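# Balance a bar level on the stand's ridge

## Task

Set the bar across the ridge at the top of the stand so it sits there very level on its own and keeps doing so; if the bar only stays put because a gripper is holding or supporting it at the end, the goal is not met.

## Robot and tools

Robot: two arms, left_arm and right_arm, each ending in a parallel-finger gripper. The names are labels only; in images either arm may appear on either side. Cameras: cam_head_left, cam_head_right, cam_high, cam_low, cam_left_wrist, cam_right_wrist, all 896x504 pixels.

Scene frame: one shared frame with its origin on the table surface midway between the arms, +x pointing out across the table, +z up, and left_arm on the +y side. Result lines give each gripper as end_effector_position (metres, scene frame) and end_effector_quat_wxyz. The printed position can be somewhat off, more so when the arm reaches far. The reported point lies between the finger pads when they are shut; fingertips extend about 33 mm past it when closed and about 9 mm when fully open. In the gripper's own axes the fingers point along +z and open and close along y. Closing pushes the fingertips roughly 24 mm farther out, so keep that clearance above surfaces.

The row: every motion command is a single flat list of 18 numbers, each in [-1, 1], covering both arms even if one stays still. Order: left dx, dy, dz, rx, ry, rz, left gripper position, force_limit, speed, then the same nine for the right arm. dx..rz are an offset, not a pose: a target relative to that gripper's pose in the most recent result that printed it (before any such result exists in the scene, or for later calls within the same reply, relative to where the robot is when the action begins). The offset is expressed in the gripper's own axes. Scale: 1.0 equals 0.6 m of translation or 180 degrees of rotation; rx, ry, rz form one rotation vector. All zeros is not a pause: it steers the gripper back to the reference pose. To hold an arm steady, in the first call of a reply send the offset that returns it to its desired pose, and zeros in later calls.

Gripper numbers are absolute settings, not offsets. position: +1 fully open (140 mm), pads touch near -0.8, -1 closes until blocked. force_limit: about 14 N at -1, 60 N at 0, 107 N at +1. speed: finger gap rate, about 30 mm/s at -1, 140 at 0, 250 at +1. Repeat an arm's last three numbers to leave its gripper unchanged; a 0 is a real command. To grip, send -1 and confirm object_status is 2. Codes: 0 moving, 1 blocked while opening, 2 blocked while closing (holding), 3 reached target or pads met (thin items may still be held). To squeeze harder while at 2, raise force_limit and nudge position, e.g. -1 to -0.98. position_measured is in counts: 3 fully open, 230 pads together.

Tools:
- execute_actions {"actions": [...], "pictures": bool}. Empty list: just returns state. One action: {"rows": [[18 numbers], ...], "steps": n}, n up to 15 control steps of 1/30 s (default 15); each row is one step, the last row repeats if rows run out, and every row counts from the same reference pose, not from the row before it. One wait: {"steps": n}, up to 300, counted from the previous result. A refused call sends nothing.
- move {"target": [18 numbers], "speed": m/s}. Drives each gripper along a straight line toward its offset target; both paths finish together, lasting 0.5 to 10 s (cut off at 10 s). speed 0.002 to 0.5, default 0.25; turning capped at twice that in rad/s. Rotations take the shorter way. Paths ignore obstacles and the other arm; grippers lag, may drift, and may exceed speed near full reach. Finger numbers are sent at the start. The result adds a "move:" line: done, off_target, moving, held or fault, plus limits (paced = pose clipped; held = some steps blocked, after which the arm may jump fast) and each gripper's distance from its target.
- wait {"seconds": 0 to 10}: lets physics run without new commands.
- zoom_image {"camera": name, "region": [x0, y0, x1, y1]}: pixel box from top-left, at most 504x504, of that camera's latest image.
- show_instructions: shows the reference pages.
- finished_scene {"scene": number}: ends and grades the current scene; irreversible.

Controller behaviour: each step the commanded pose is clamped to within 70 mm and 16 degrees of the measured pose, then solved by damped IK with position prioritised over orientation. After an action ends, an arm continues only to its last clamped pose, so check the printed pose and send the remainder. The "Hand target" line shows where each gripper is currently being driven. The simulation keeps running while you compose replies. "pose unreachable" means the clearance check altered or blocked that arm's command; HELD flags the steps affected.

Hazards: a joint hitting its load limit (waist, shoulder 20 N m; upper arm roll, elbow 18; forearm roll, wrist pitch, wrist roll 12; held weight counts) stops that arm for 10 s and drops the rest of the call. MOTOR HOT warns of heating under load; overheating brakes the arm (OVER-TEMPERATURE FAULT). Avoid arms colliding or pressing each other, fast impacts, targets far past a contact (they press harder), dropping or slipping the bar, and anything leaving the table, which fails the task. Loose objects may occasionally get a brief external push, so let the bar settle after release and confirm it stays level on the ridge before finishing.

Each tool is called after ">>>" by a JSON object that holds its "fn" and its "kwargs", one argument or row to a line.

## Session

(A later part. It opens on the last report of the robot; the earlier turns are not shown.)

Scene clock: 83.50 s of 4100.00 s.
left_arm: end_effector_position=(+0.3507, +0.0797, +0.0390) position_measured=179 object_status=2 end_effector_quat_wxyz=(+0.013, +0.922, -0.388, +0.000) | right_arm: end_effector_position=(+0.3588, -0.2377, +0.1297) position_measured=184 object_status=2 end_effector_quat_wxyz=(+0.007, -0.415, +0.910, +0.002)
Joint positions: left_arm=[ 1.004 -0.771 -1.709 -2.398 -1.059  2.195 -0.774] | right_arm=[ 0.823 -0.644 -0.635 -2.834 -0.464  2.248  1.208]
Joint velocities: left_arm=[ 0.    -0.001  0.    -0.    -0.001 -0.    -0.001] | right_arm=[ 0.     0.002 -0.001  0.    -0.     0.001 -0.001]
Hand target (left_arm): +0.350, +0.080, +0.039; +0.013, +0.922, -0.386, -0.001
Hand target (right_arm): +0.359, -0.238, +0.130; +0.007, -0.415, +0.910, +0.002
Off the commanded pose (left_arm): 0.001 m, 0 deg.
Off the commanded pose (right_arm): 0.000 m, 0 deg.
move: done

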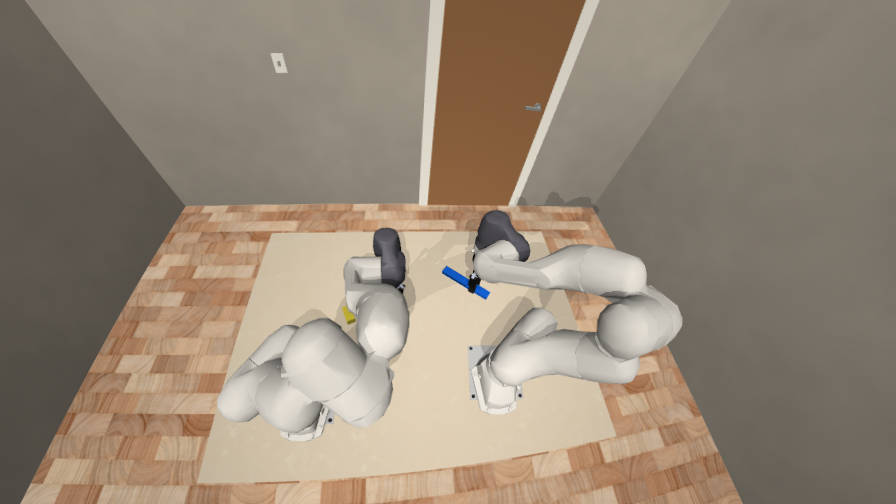

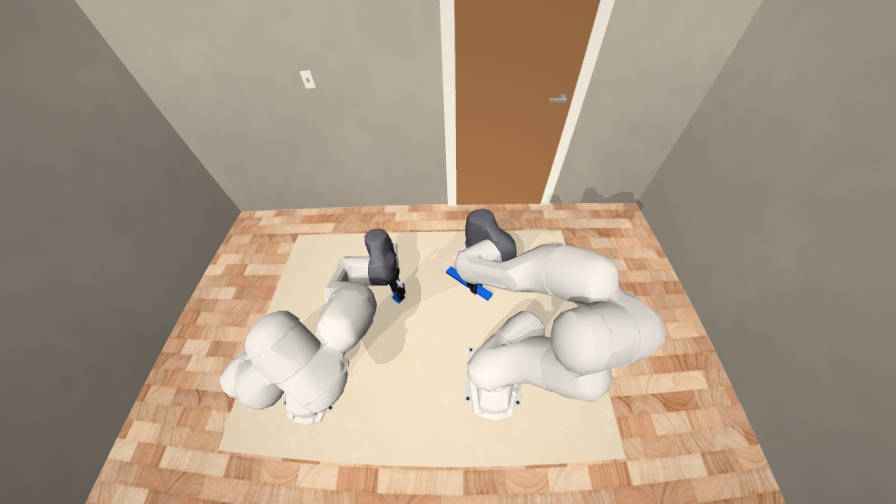

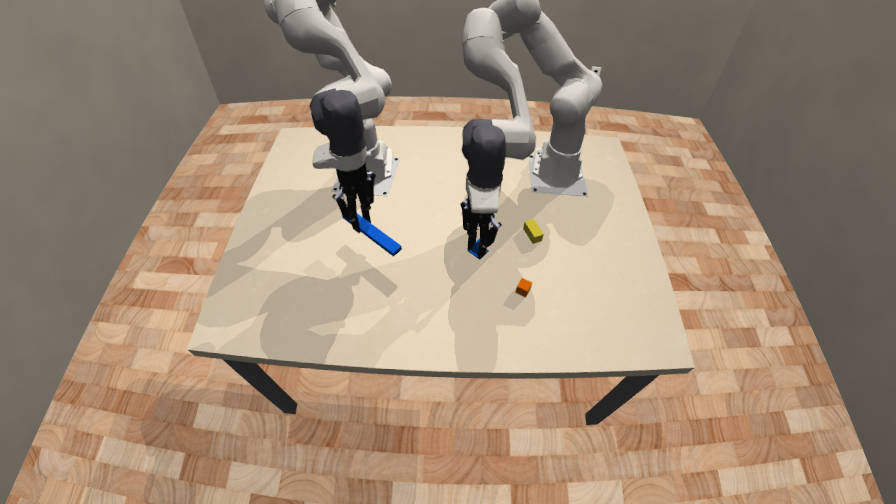

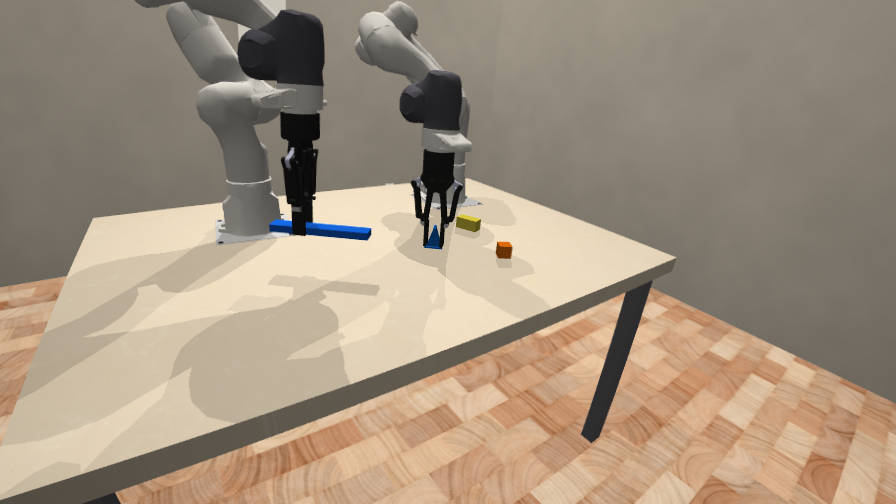

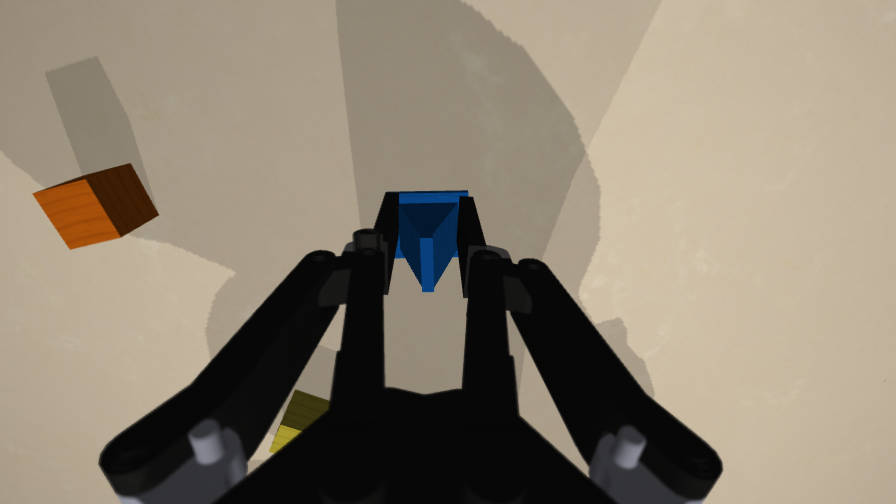

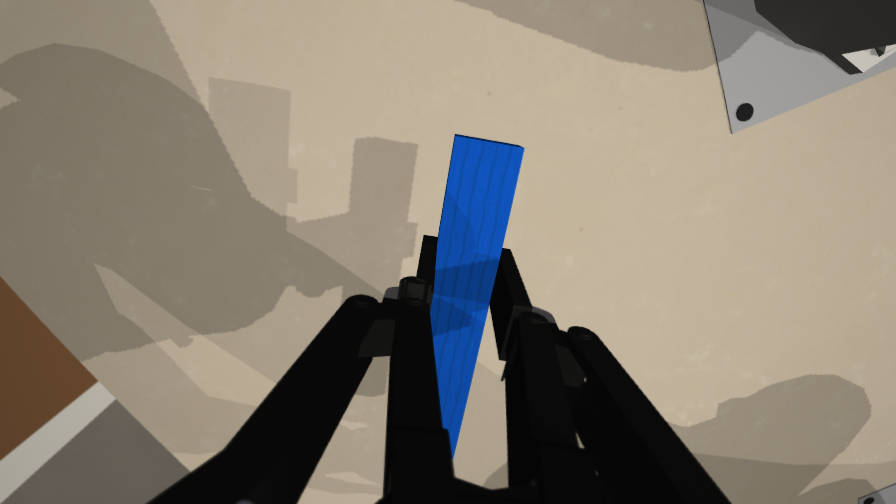

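>>> {"fn": "move", "kwargs": {
  "target": [0.25,0,0.002,0,0,0,-1,-0.7,-0.6, 0.1,0,0,0,0,0,-1,-0.3,0],
  "speed": 0.05
}}

Scene clock: 89.03 s of 4100.00 s.
left_arm: end_effector_position=(+0.4582, -0.0271, +0.0441) position_measured=179 object_status=2 end_effector_quat_wxyz=(+0.013, +0.920, -0.392, +0.006) | right_arm: end_effector_position=(+0.3201, -0.2823, +0.1311) position_measured=184 object_status=2 end_effector_quat_wxyz=(+0.008, -0.412, +0.911, +0.003)
Joint positions: left_arm=[ 1.421 -0.959 -1.926 -1.86  -1.054  2.026 -0.89 ] | right_arm=[ 0.667 -0.85  -0.642 -2.942 -0.551  2.143  1.146]
Joint velocities: left_arm=[ 0.003 -0.011 -0.     0.012  0.001 -0.022 -0.021] | right_arm=[-0.002 -0.004 -0.002 -0.003 -0.004 -0.011 -0.013]
Hand target (left_arm): +0.457, -0.026, +0.043; +0.013, +0.921, -0.389, +0.003
Hand target (right_arm): +0.319, -0.284, +0.131; +0.007, -0.416, +0.909, +0.003
Off the commanded pose (left_arm): 0.005 m, 1 deg.
Off the commanded pose (right_arm): 0.002 m, 0 deg.
move: off_target (left_arm)

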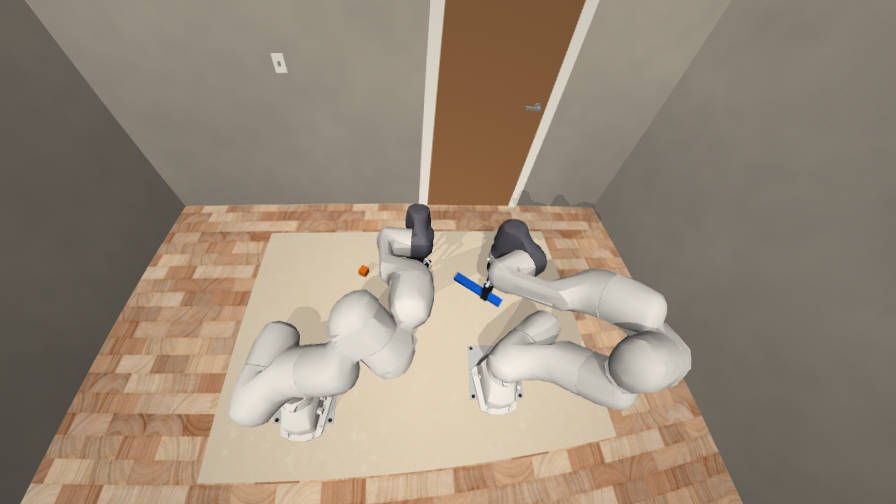

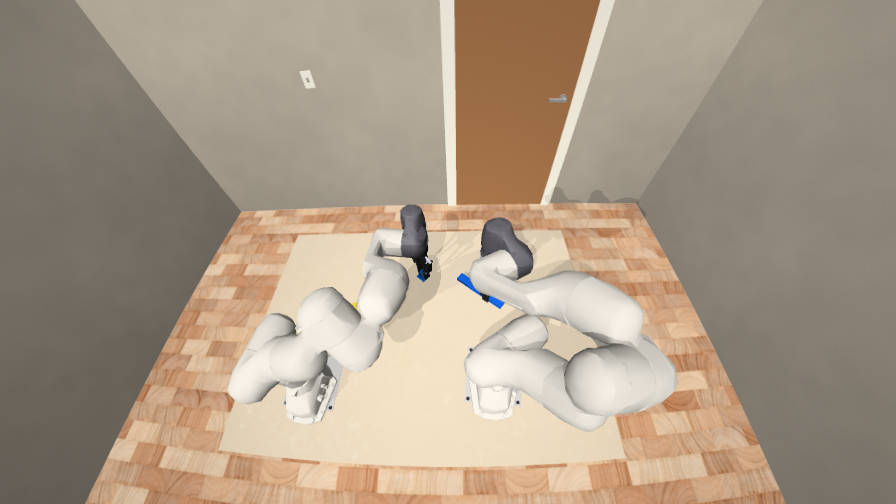

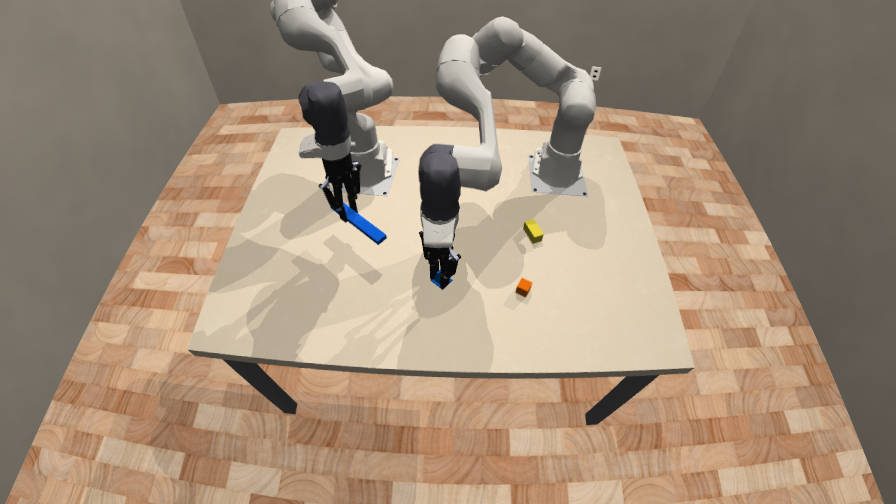

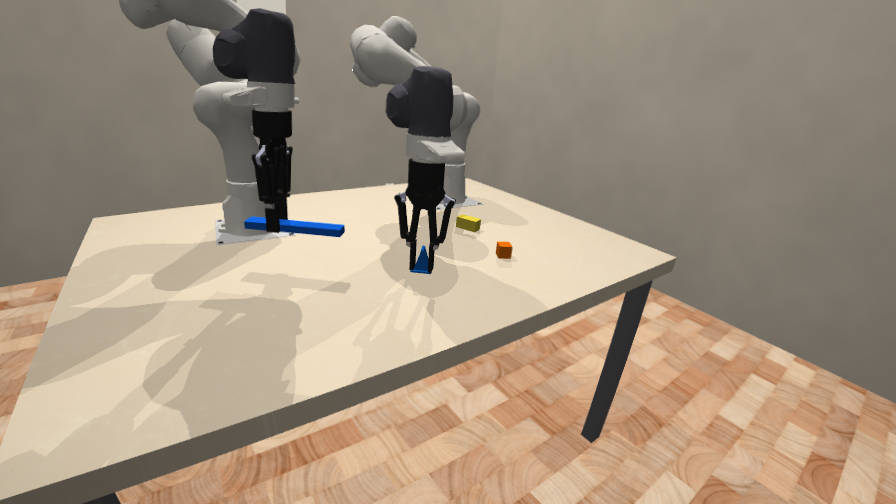

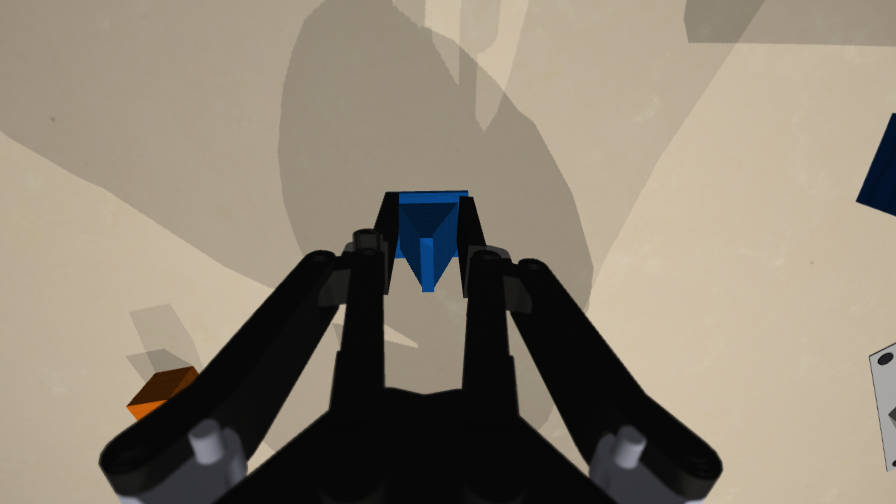

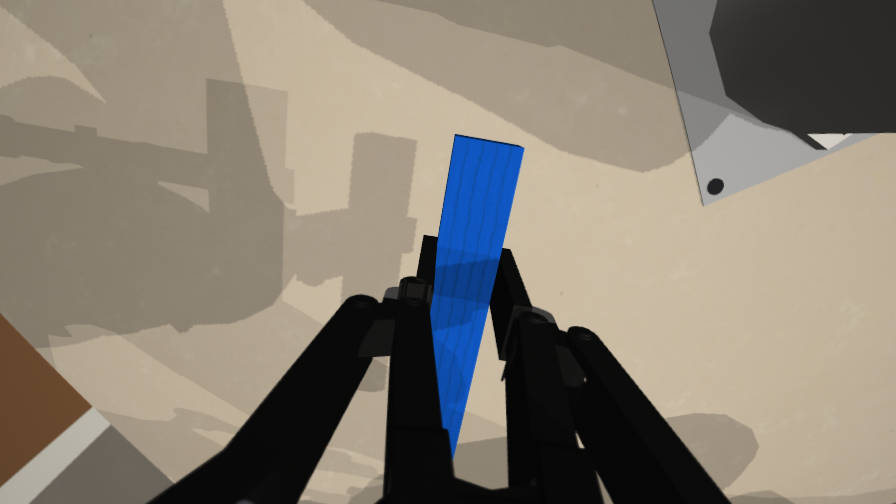

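Carried, slightly lifted. Lower, release, back off.

>>> {"fn": "move", "kwargs": {
  "target": [0,0,0.008,0,0,0,-1,-0.7,-0.6, 0,0,0,0,0,0,-1,-0.3,0],
  "speed": 0.01
}}

>>> {"fn": "move", "kwargs": {
  "target": [0,0,0,0,0,0,-0.03,-0.3,-0.6, 0,0,0,0,0,0,-1,-0.3,0]
}}

>>> {"fn": "move", "kwargs": {
  "target": [-0.12,0,-0.05,0,0,0,-0.03,-0.3,-0.6, 0,0,0,0,0,0,-1,-0.3,0],
  "speed": 0.1
}}

>>> {"fn": "move", "kwargs": {
  "target": [0,0,0,0,0.333,0,-0.03,-0.3,-0.6, 0,0,0,0,0,0,-1,-0.3,0]
}}

Scene clock: 93.07 s of 4100.00 s.
left_arm: end_effector_position=(+0.4587, -0.0277, +0.0435) position_measured=179 object_status=2 end_effector_quat_wxyz=(+0.014, +0.920, -0.391, +0.006) | right_arm: end_effector_position=(+0.3195, -0.2826, +0.1309) position_measured=184 object_status=2 end_effector_quat_wxyz=(+0.007, -0.414, +0.910, +0.003)
Joint positions: left_arm=[ 1.423 -0.959 -1.928 -1.859 -1.055  2.028 -0.892] | right_arm=[ 0.667 -0.85  -0.642 -2.942 -0.551  2.141  1.142]
Joint velocities: left_arm=[ 0.001  0.001 -0.001  0.    -0.001  0.006  0.006] | right_arm=[-0.001 -0.001  0.001  0.    -0.001  0.001  0.   ]
Hand target (left_arm): +0.458, -0.027, +0.039; +0.013, +0.920, -0.392, +0.006
Hand target (right_arm): +0.320, -0.282, +0.131; +0.008, -0.412, +0.911, +0.003
Off the commanded pose (left_arm): 0.004 m, 0 deg.
Off the commanded pose (right_arm): 0.001 m, 0 deg.
After step 90, 0.33 s passed at rest.
move: off_target (left_arm)

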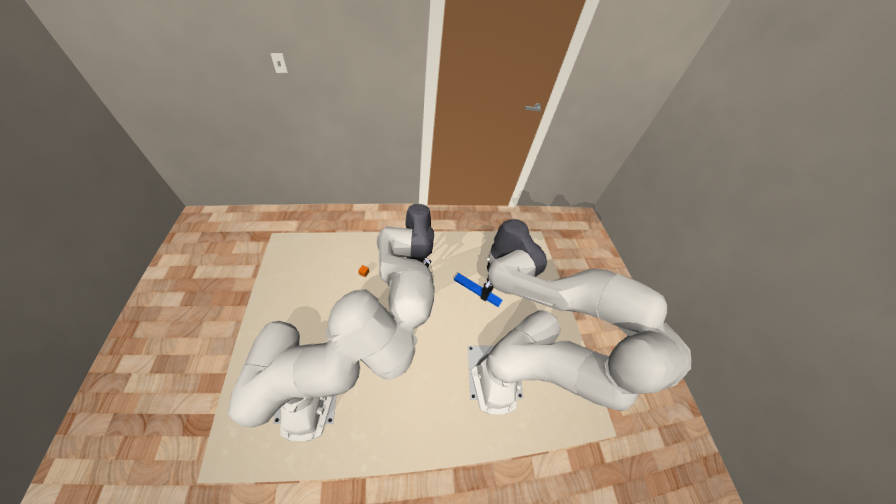

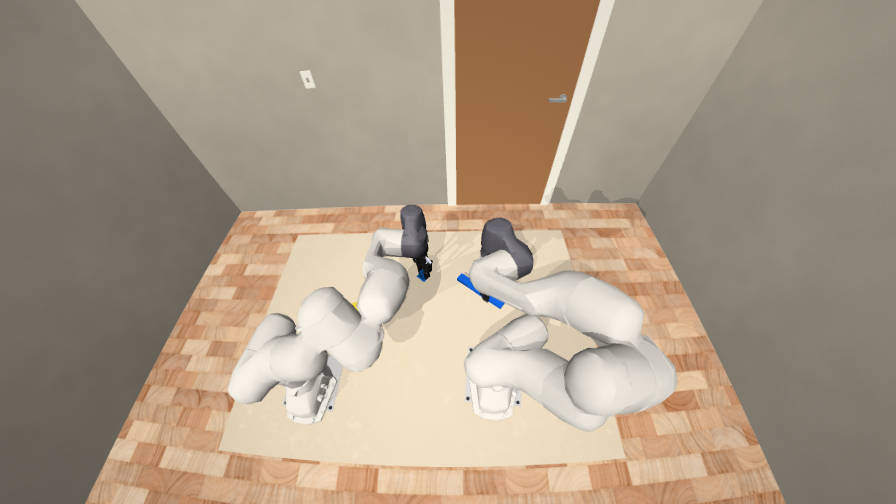

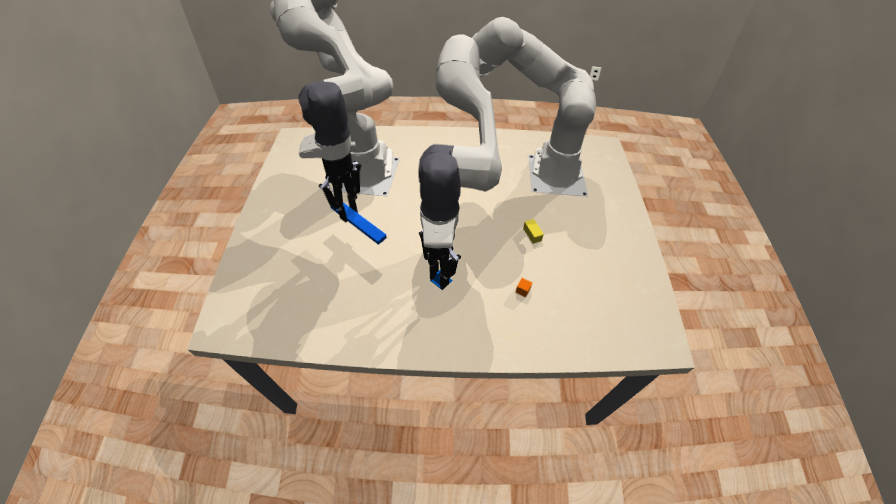

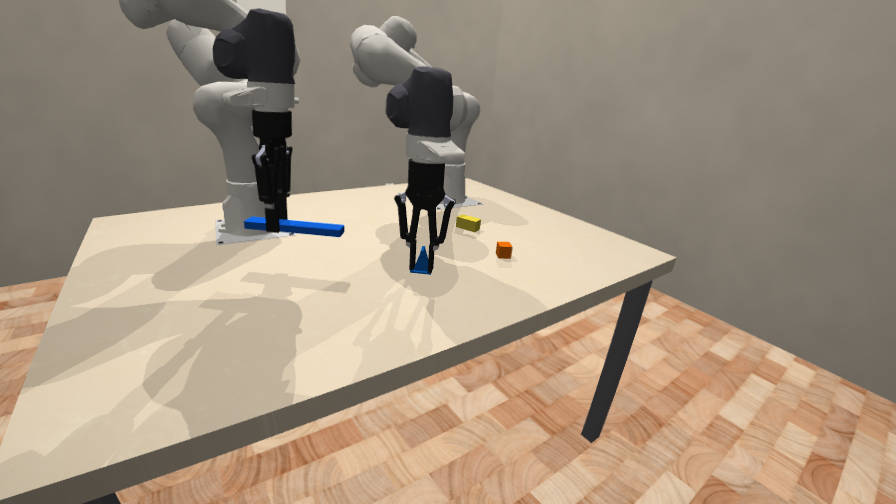

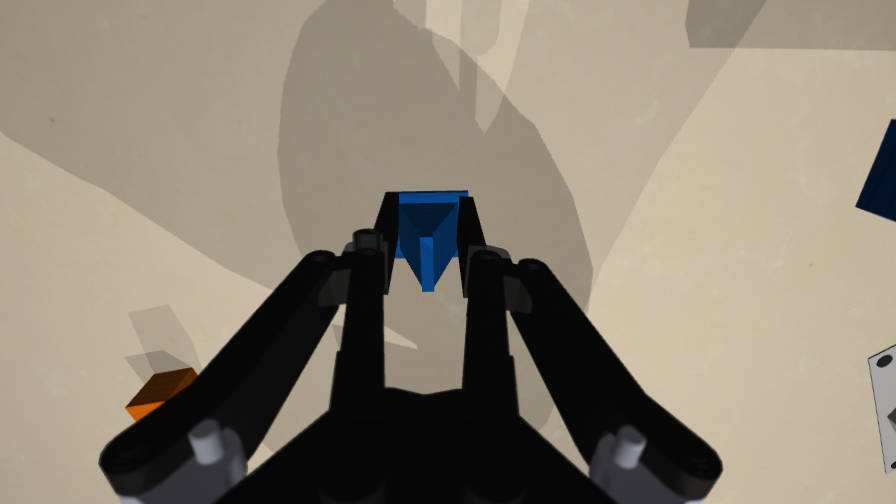

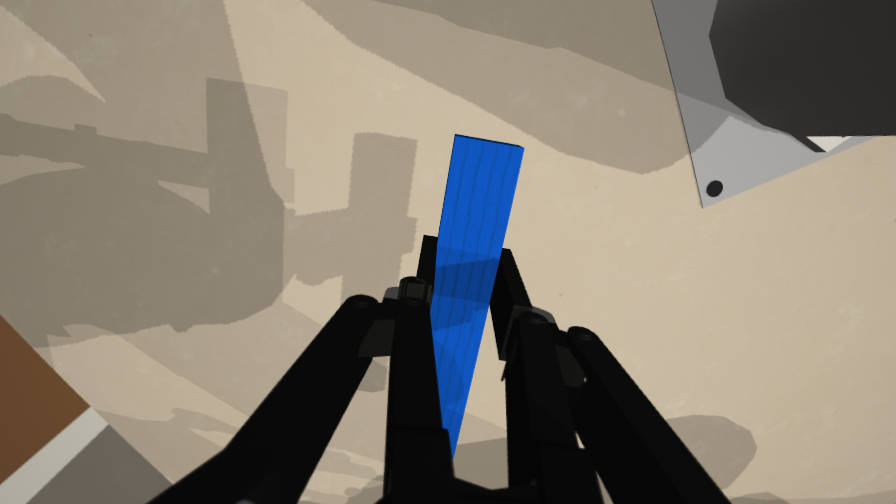

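Scene clock: 93.70 s of 4100.00 s.
left_arm: end_effector_position=(+0.4588, -0.0278, +0.0437) position_measured=132 object_status=3 end_effector_quat_wxyz=(+0.014, +0.920, -0.391, +0.006) | right_arm: end_effector_position=(+0.3195, -0.2826, +0.1309) position_measured=184 object_status=2 end_effector_quat_wxyz=(+0.007, -0.414, +0.910, +0.003)
Joint positions: left_arm=[ 1.423 -0.959 -1.928 -1.859 -1.055  2.028 -0.892] | right_arm=[ 0.667 -0.85  -0.642 -2.942 -0.551  2.141  1.142]
Joint velocities: left_arm=[ 0.001  0.     0.    -0.001  0.001  0.     0.   ] | right_arm=[ 0.001  0.     0.001 -0.     0.    -0.     0.001]
Hand target (left_arm): +0.459, -0.028, +0.044; +0.014, +0.920, -0.391, +0.006
Hand target (right_arm): +0.320, -0.283, +0.131; +0.007, -0.414, +0.910, +0.003
Off the commanded pose (left_arm): 0.000 m, 0 deg.
Off the commanded pose (right_arm): 0.000 m, 0 deg.
move: done

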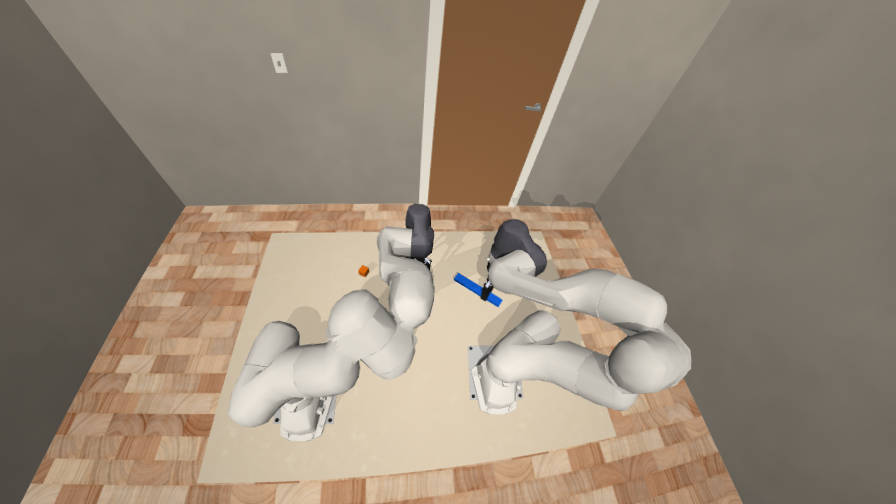

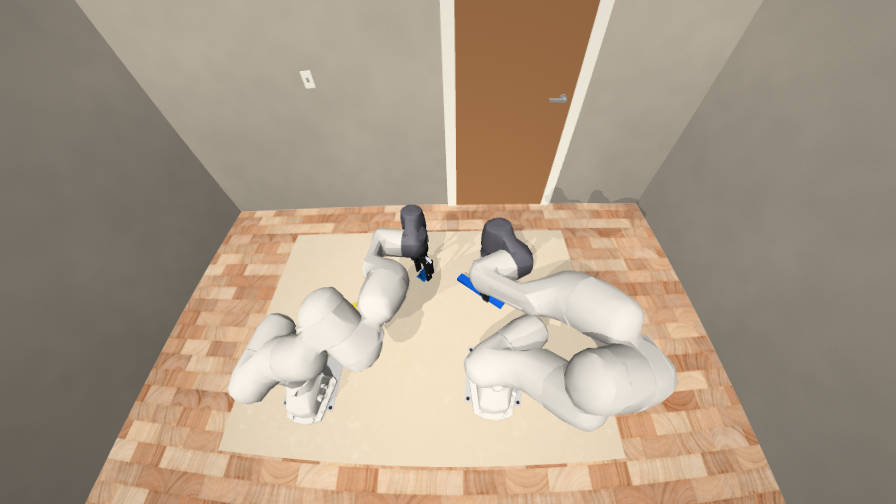

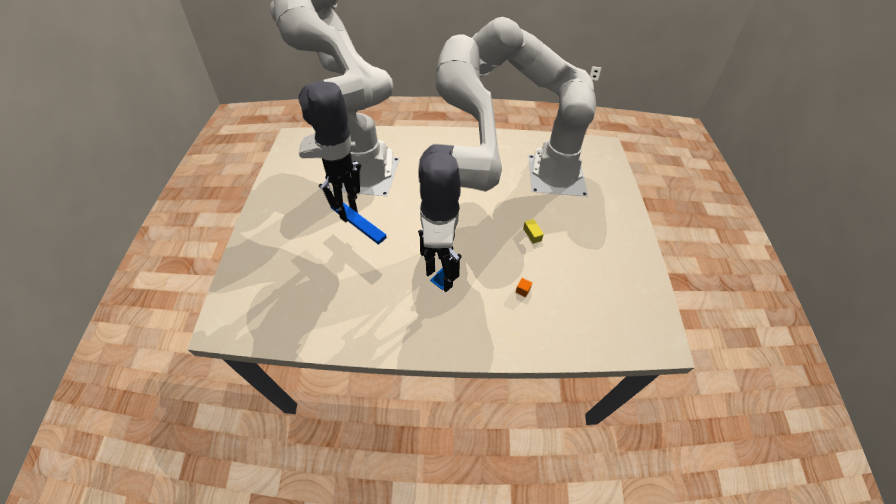

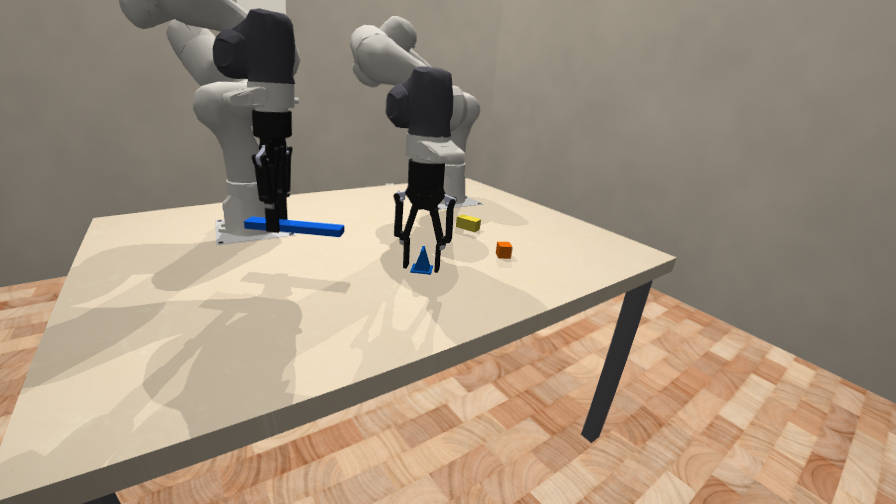

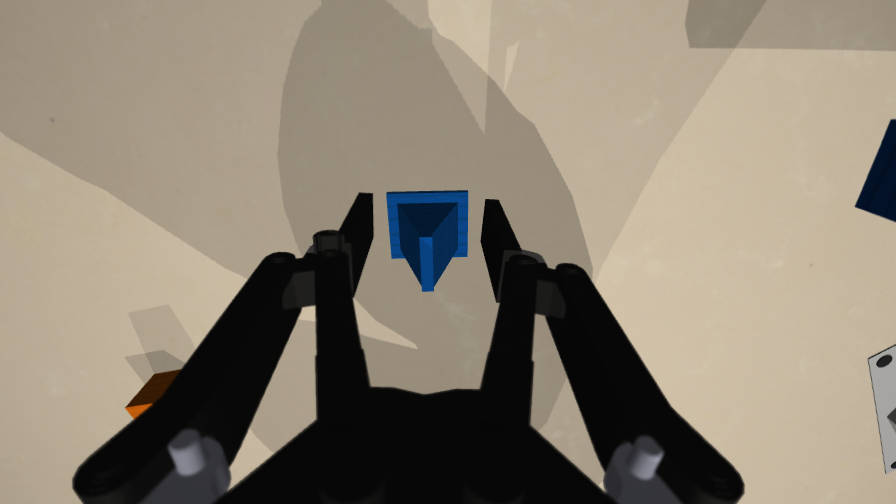

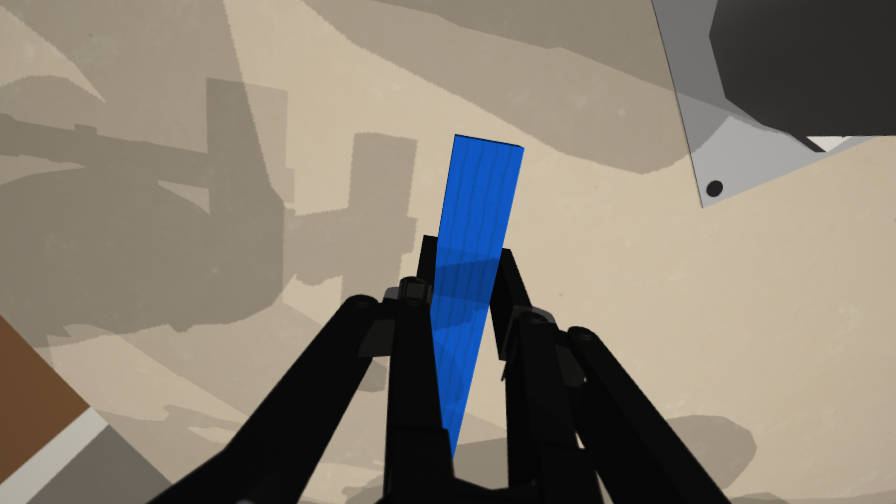

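Scene clock: 94.87 s of 4100.00 s.
left_arm: end_effector_position=(+0.4070, +0.0230, +0.0696) position_measured=132 object_status=3 end_effector_quat_wxyz=(+0.016, +0.922, -0.386, +0.004) | right_arm: end_effector_position=(+0.3195, -0.2826, +0.1309) position_measured=184 object_status=2 end_effector_quat_wxyz=(+0.007, -0.414, +0.910, +0.003)
Joint positions: left_arm=[ 1.188 -0.855 -1.763 -2.127 -1.031  2.056 -0.845] | right_arm=[ 0.667 -0.85  -0.642 -2.942 -0.551  2.141  1.142]
Joint velocities: left_arm=[-0.007 -0.001  0.006 -0.006 -0.001  0.002  0.021] | right_arm=[-0.001  0.     0.     0.     0.001  0.    -0.   ]
Hand target (left_arm): +0.408, +0.024, +0.070; +0.014, +0.920, -0.391, +0.005
Hand target (right_arm): +0.320, -0.283, +0.131; +0.007, -0.414, +0.910, +0.003
Off the commanded pose (left_arm): 0.004 m, 1 deg.
Off the commanded pose (right_arm): 0.000 m, 0 deg.
move: off_target (left_arm)

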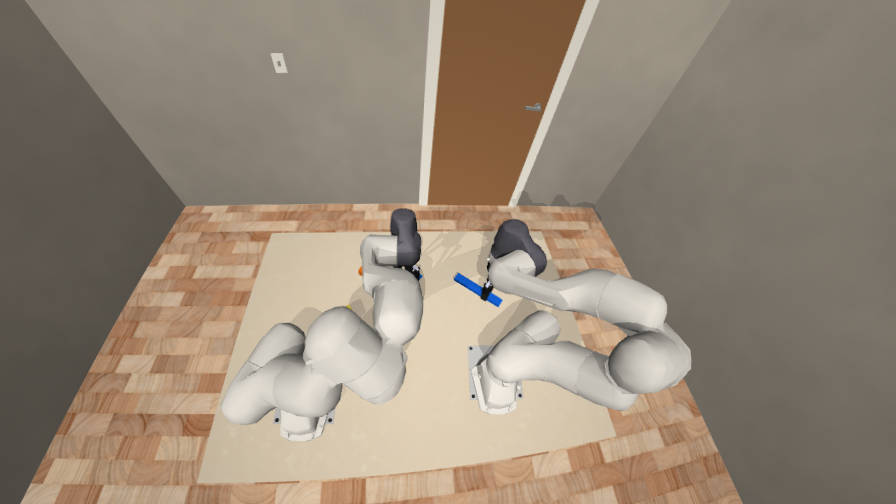

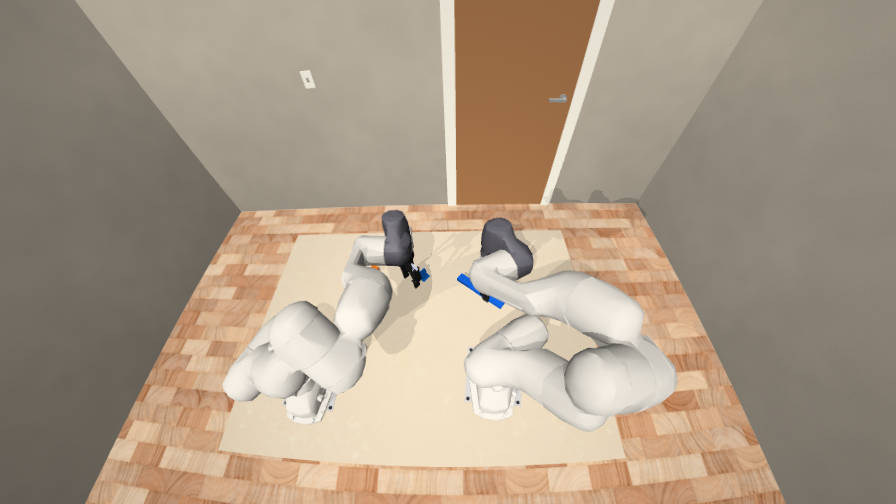

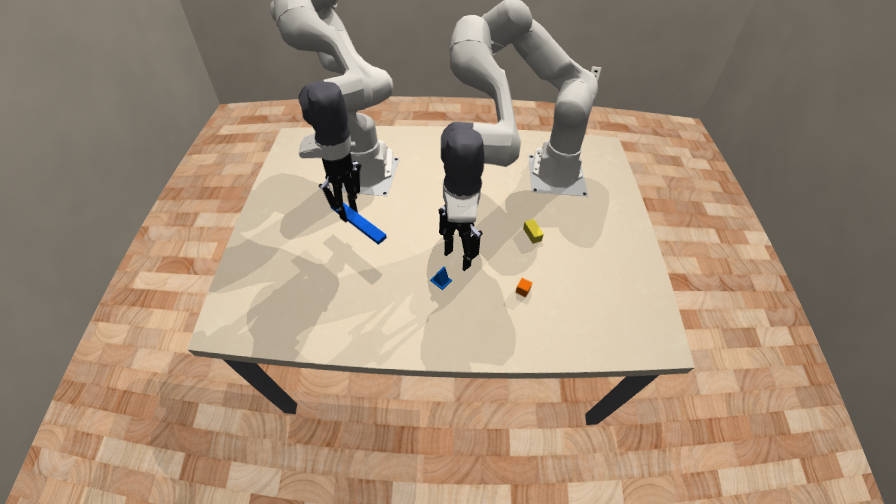

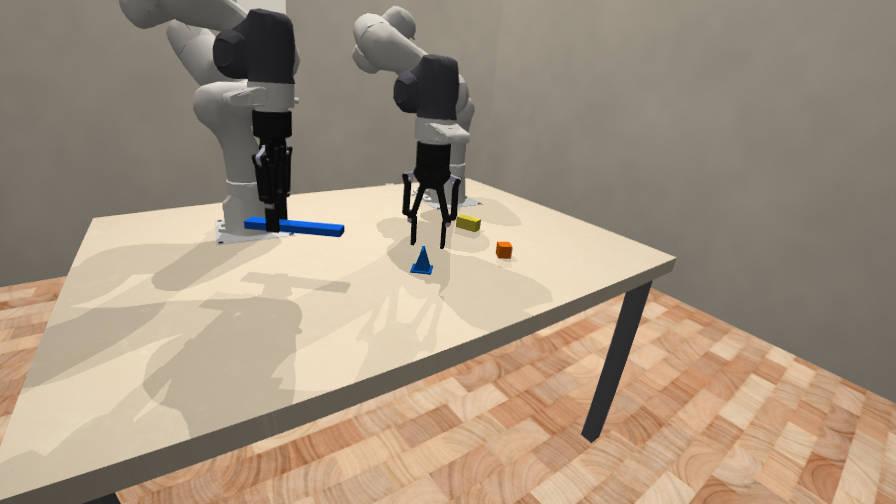

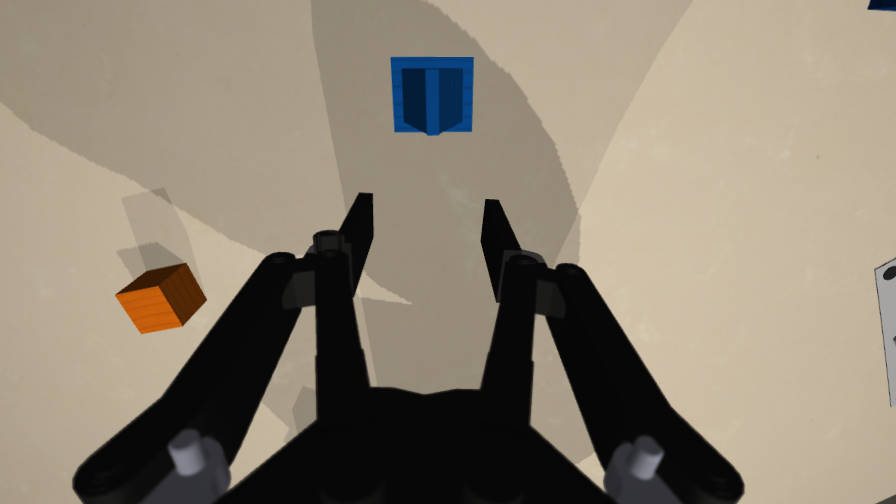

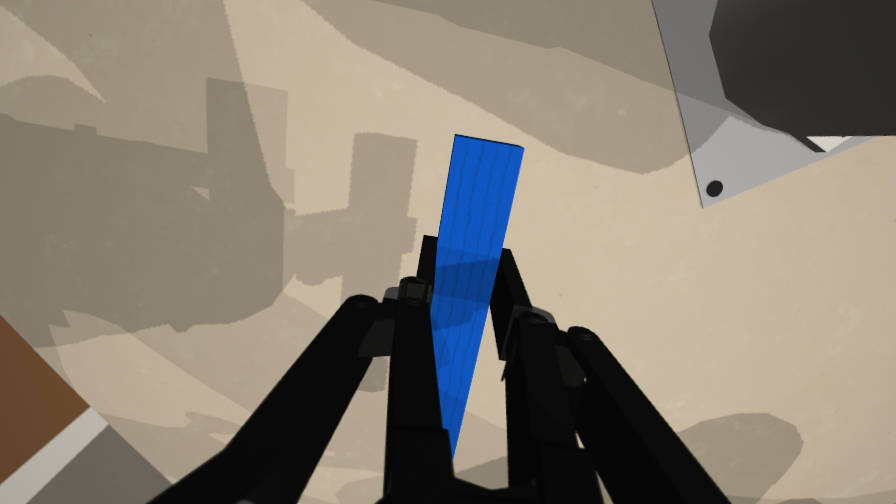

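Scene clock: 97.63 s of 4100.00 s.
left_arm: end_effector_position=(+0.4044, +0.0191, +0.0636) position_measured=132 object_status=3 end_effector_quat_wxyz=(+0.211, +0.819, -0.327, +0.422) | right_arm: end_effector_position=(+0.3195, -0.2826, +0.1309) position_measured=184 object_status=2 end_effector_quat_wxyz=(+0.007, -0.414, +0.910, +0.003)
Joint positions: left_arm=[ 0.766 -1.137 -1.838 -2.727 -2.806  2.201  0.148] | right_arm=[ 0.667 -0.85  -0.642 -2.942 -0.551  2.141  1.142]
Joint velocities: left_arm=[ 0.064  0.162  0.024  0.001 -0.003 -0.     0.174] | right_arm=[ 0.    -0.     0.001  0.001  0.001 -0.001 -0.   ]
Hand target (left_arm): +0.405, +0.019, +0.065; +0.204, +0.811, -0.342, +0.428
Hand target (right_arm): +0.320, -0.283, +0.131; +0.007, -0.414, +0.910, +0.003
Off the commanded pose (left_arm): 0.008 m, 5 deg.
Off the commanded pose (right_arm): 0.000 m, 0 deg.
joint sent to its limit (left arm) — the command would take joint 5 (forearm roll) past its lower limit, so that joint was sent only as far as its limit.
move: off_target (left_arm)

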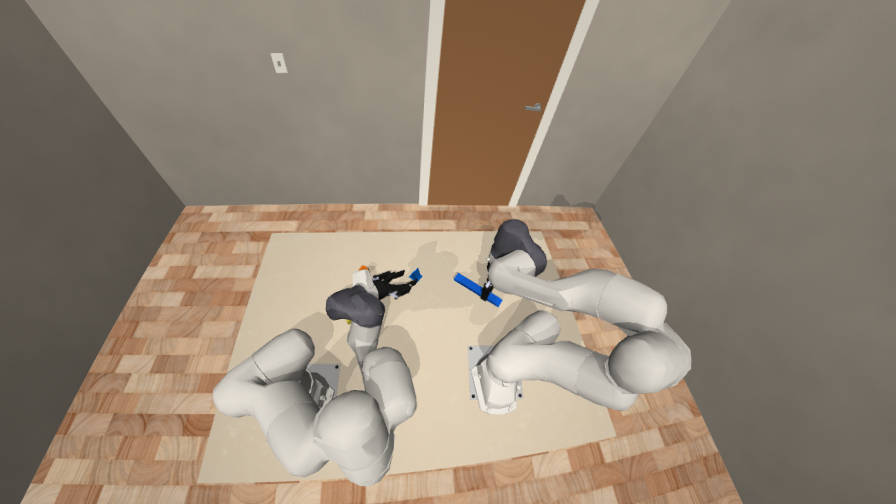

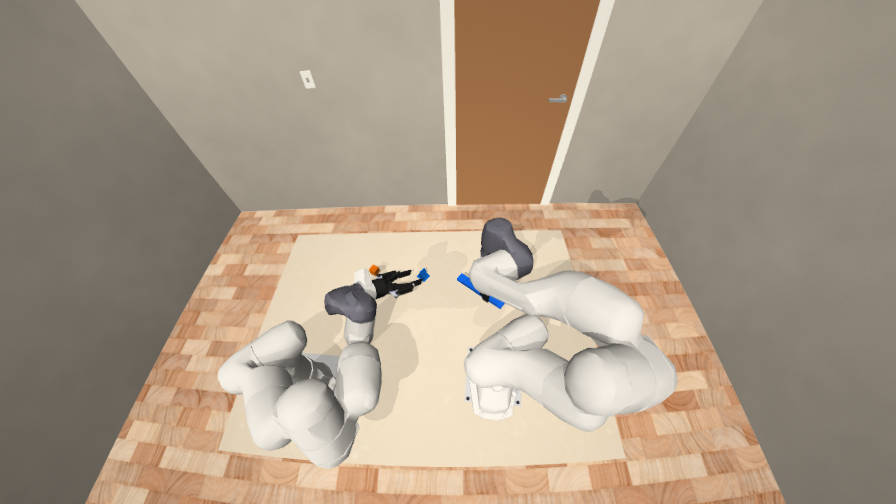

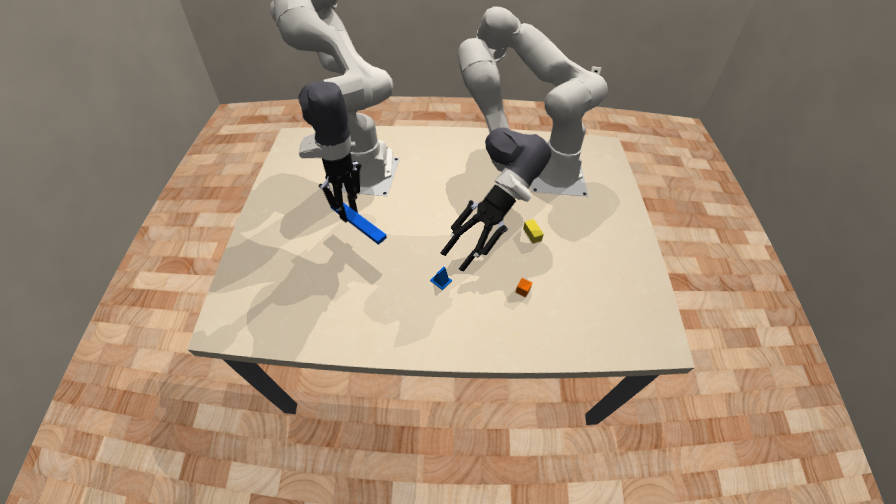

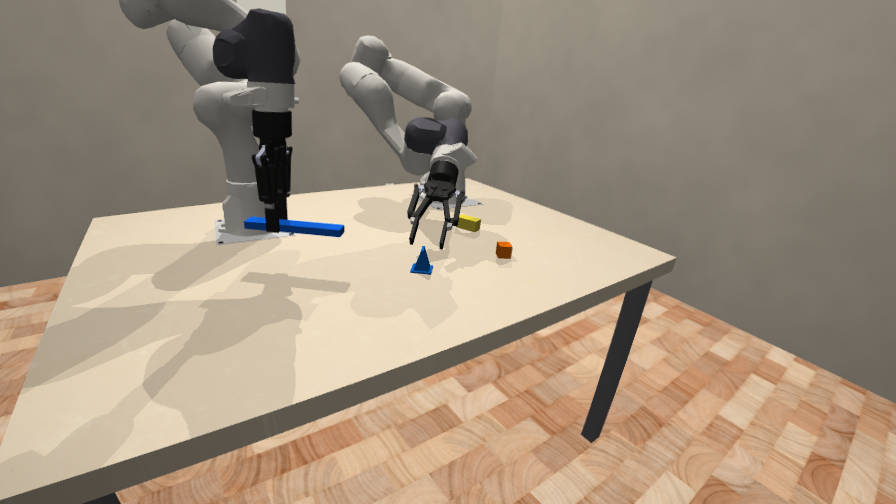

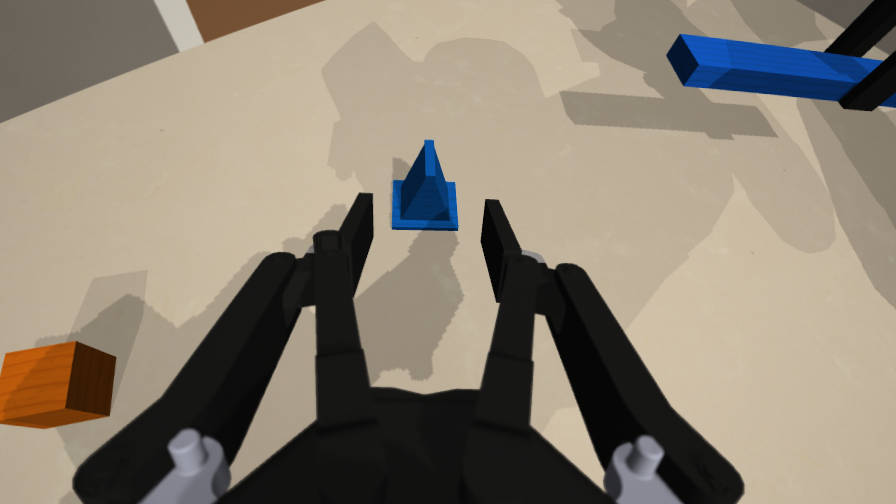

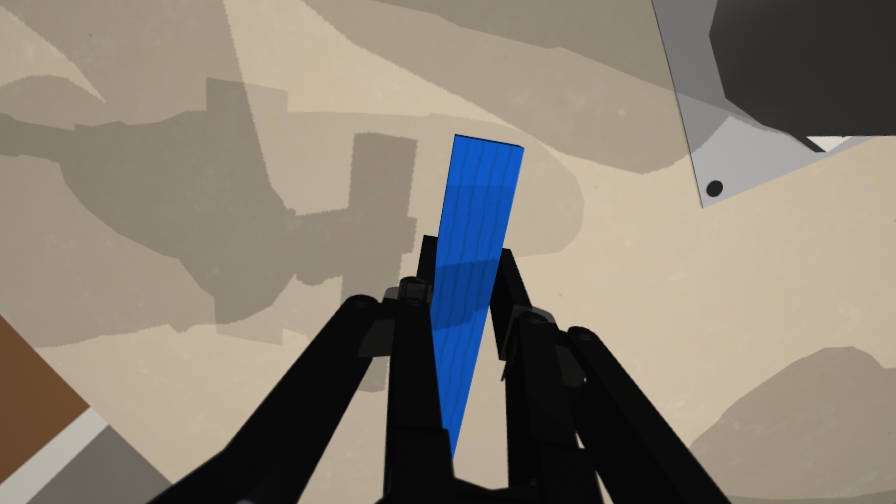

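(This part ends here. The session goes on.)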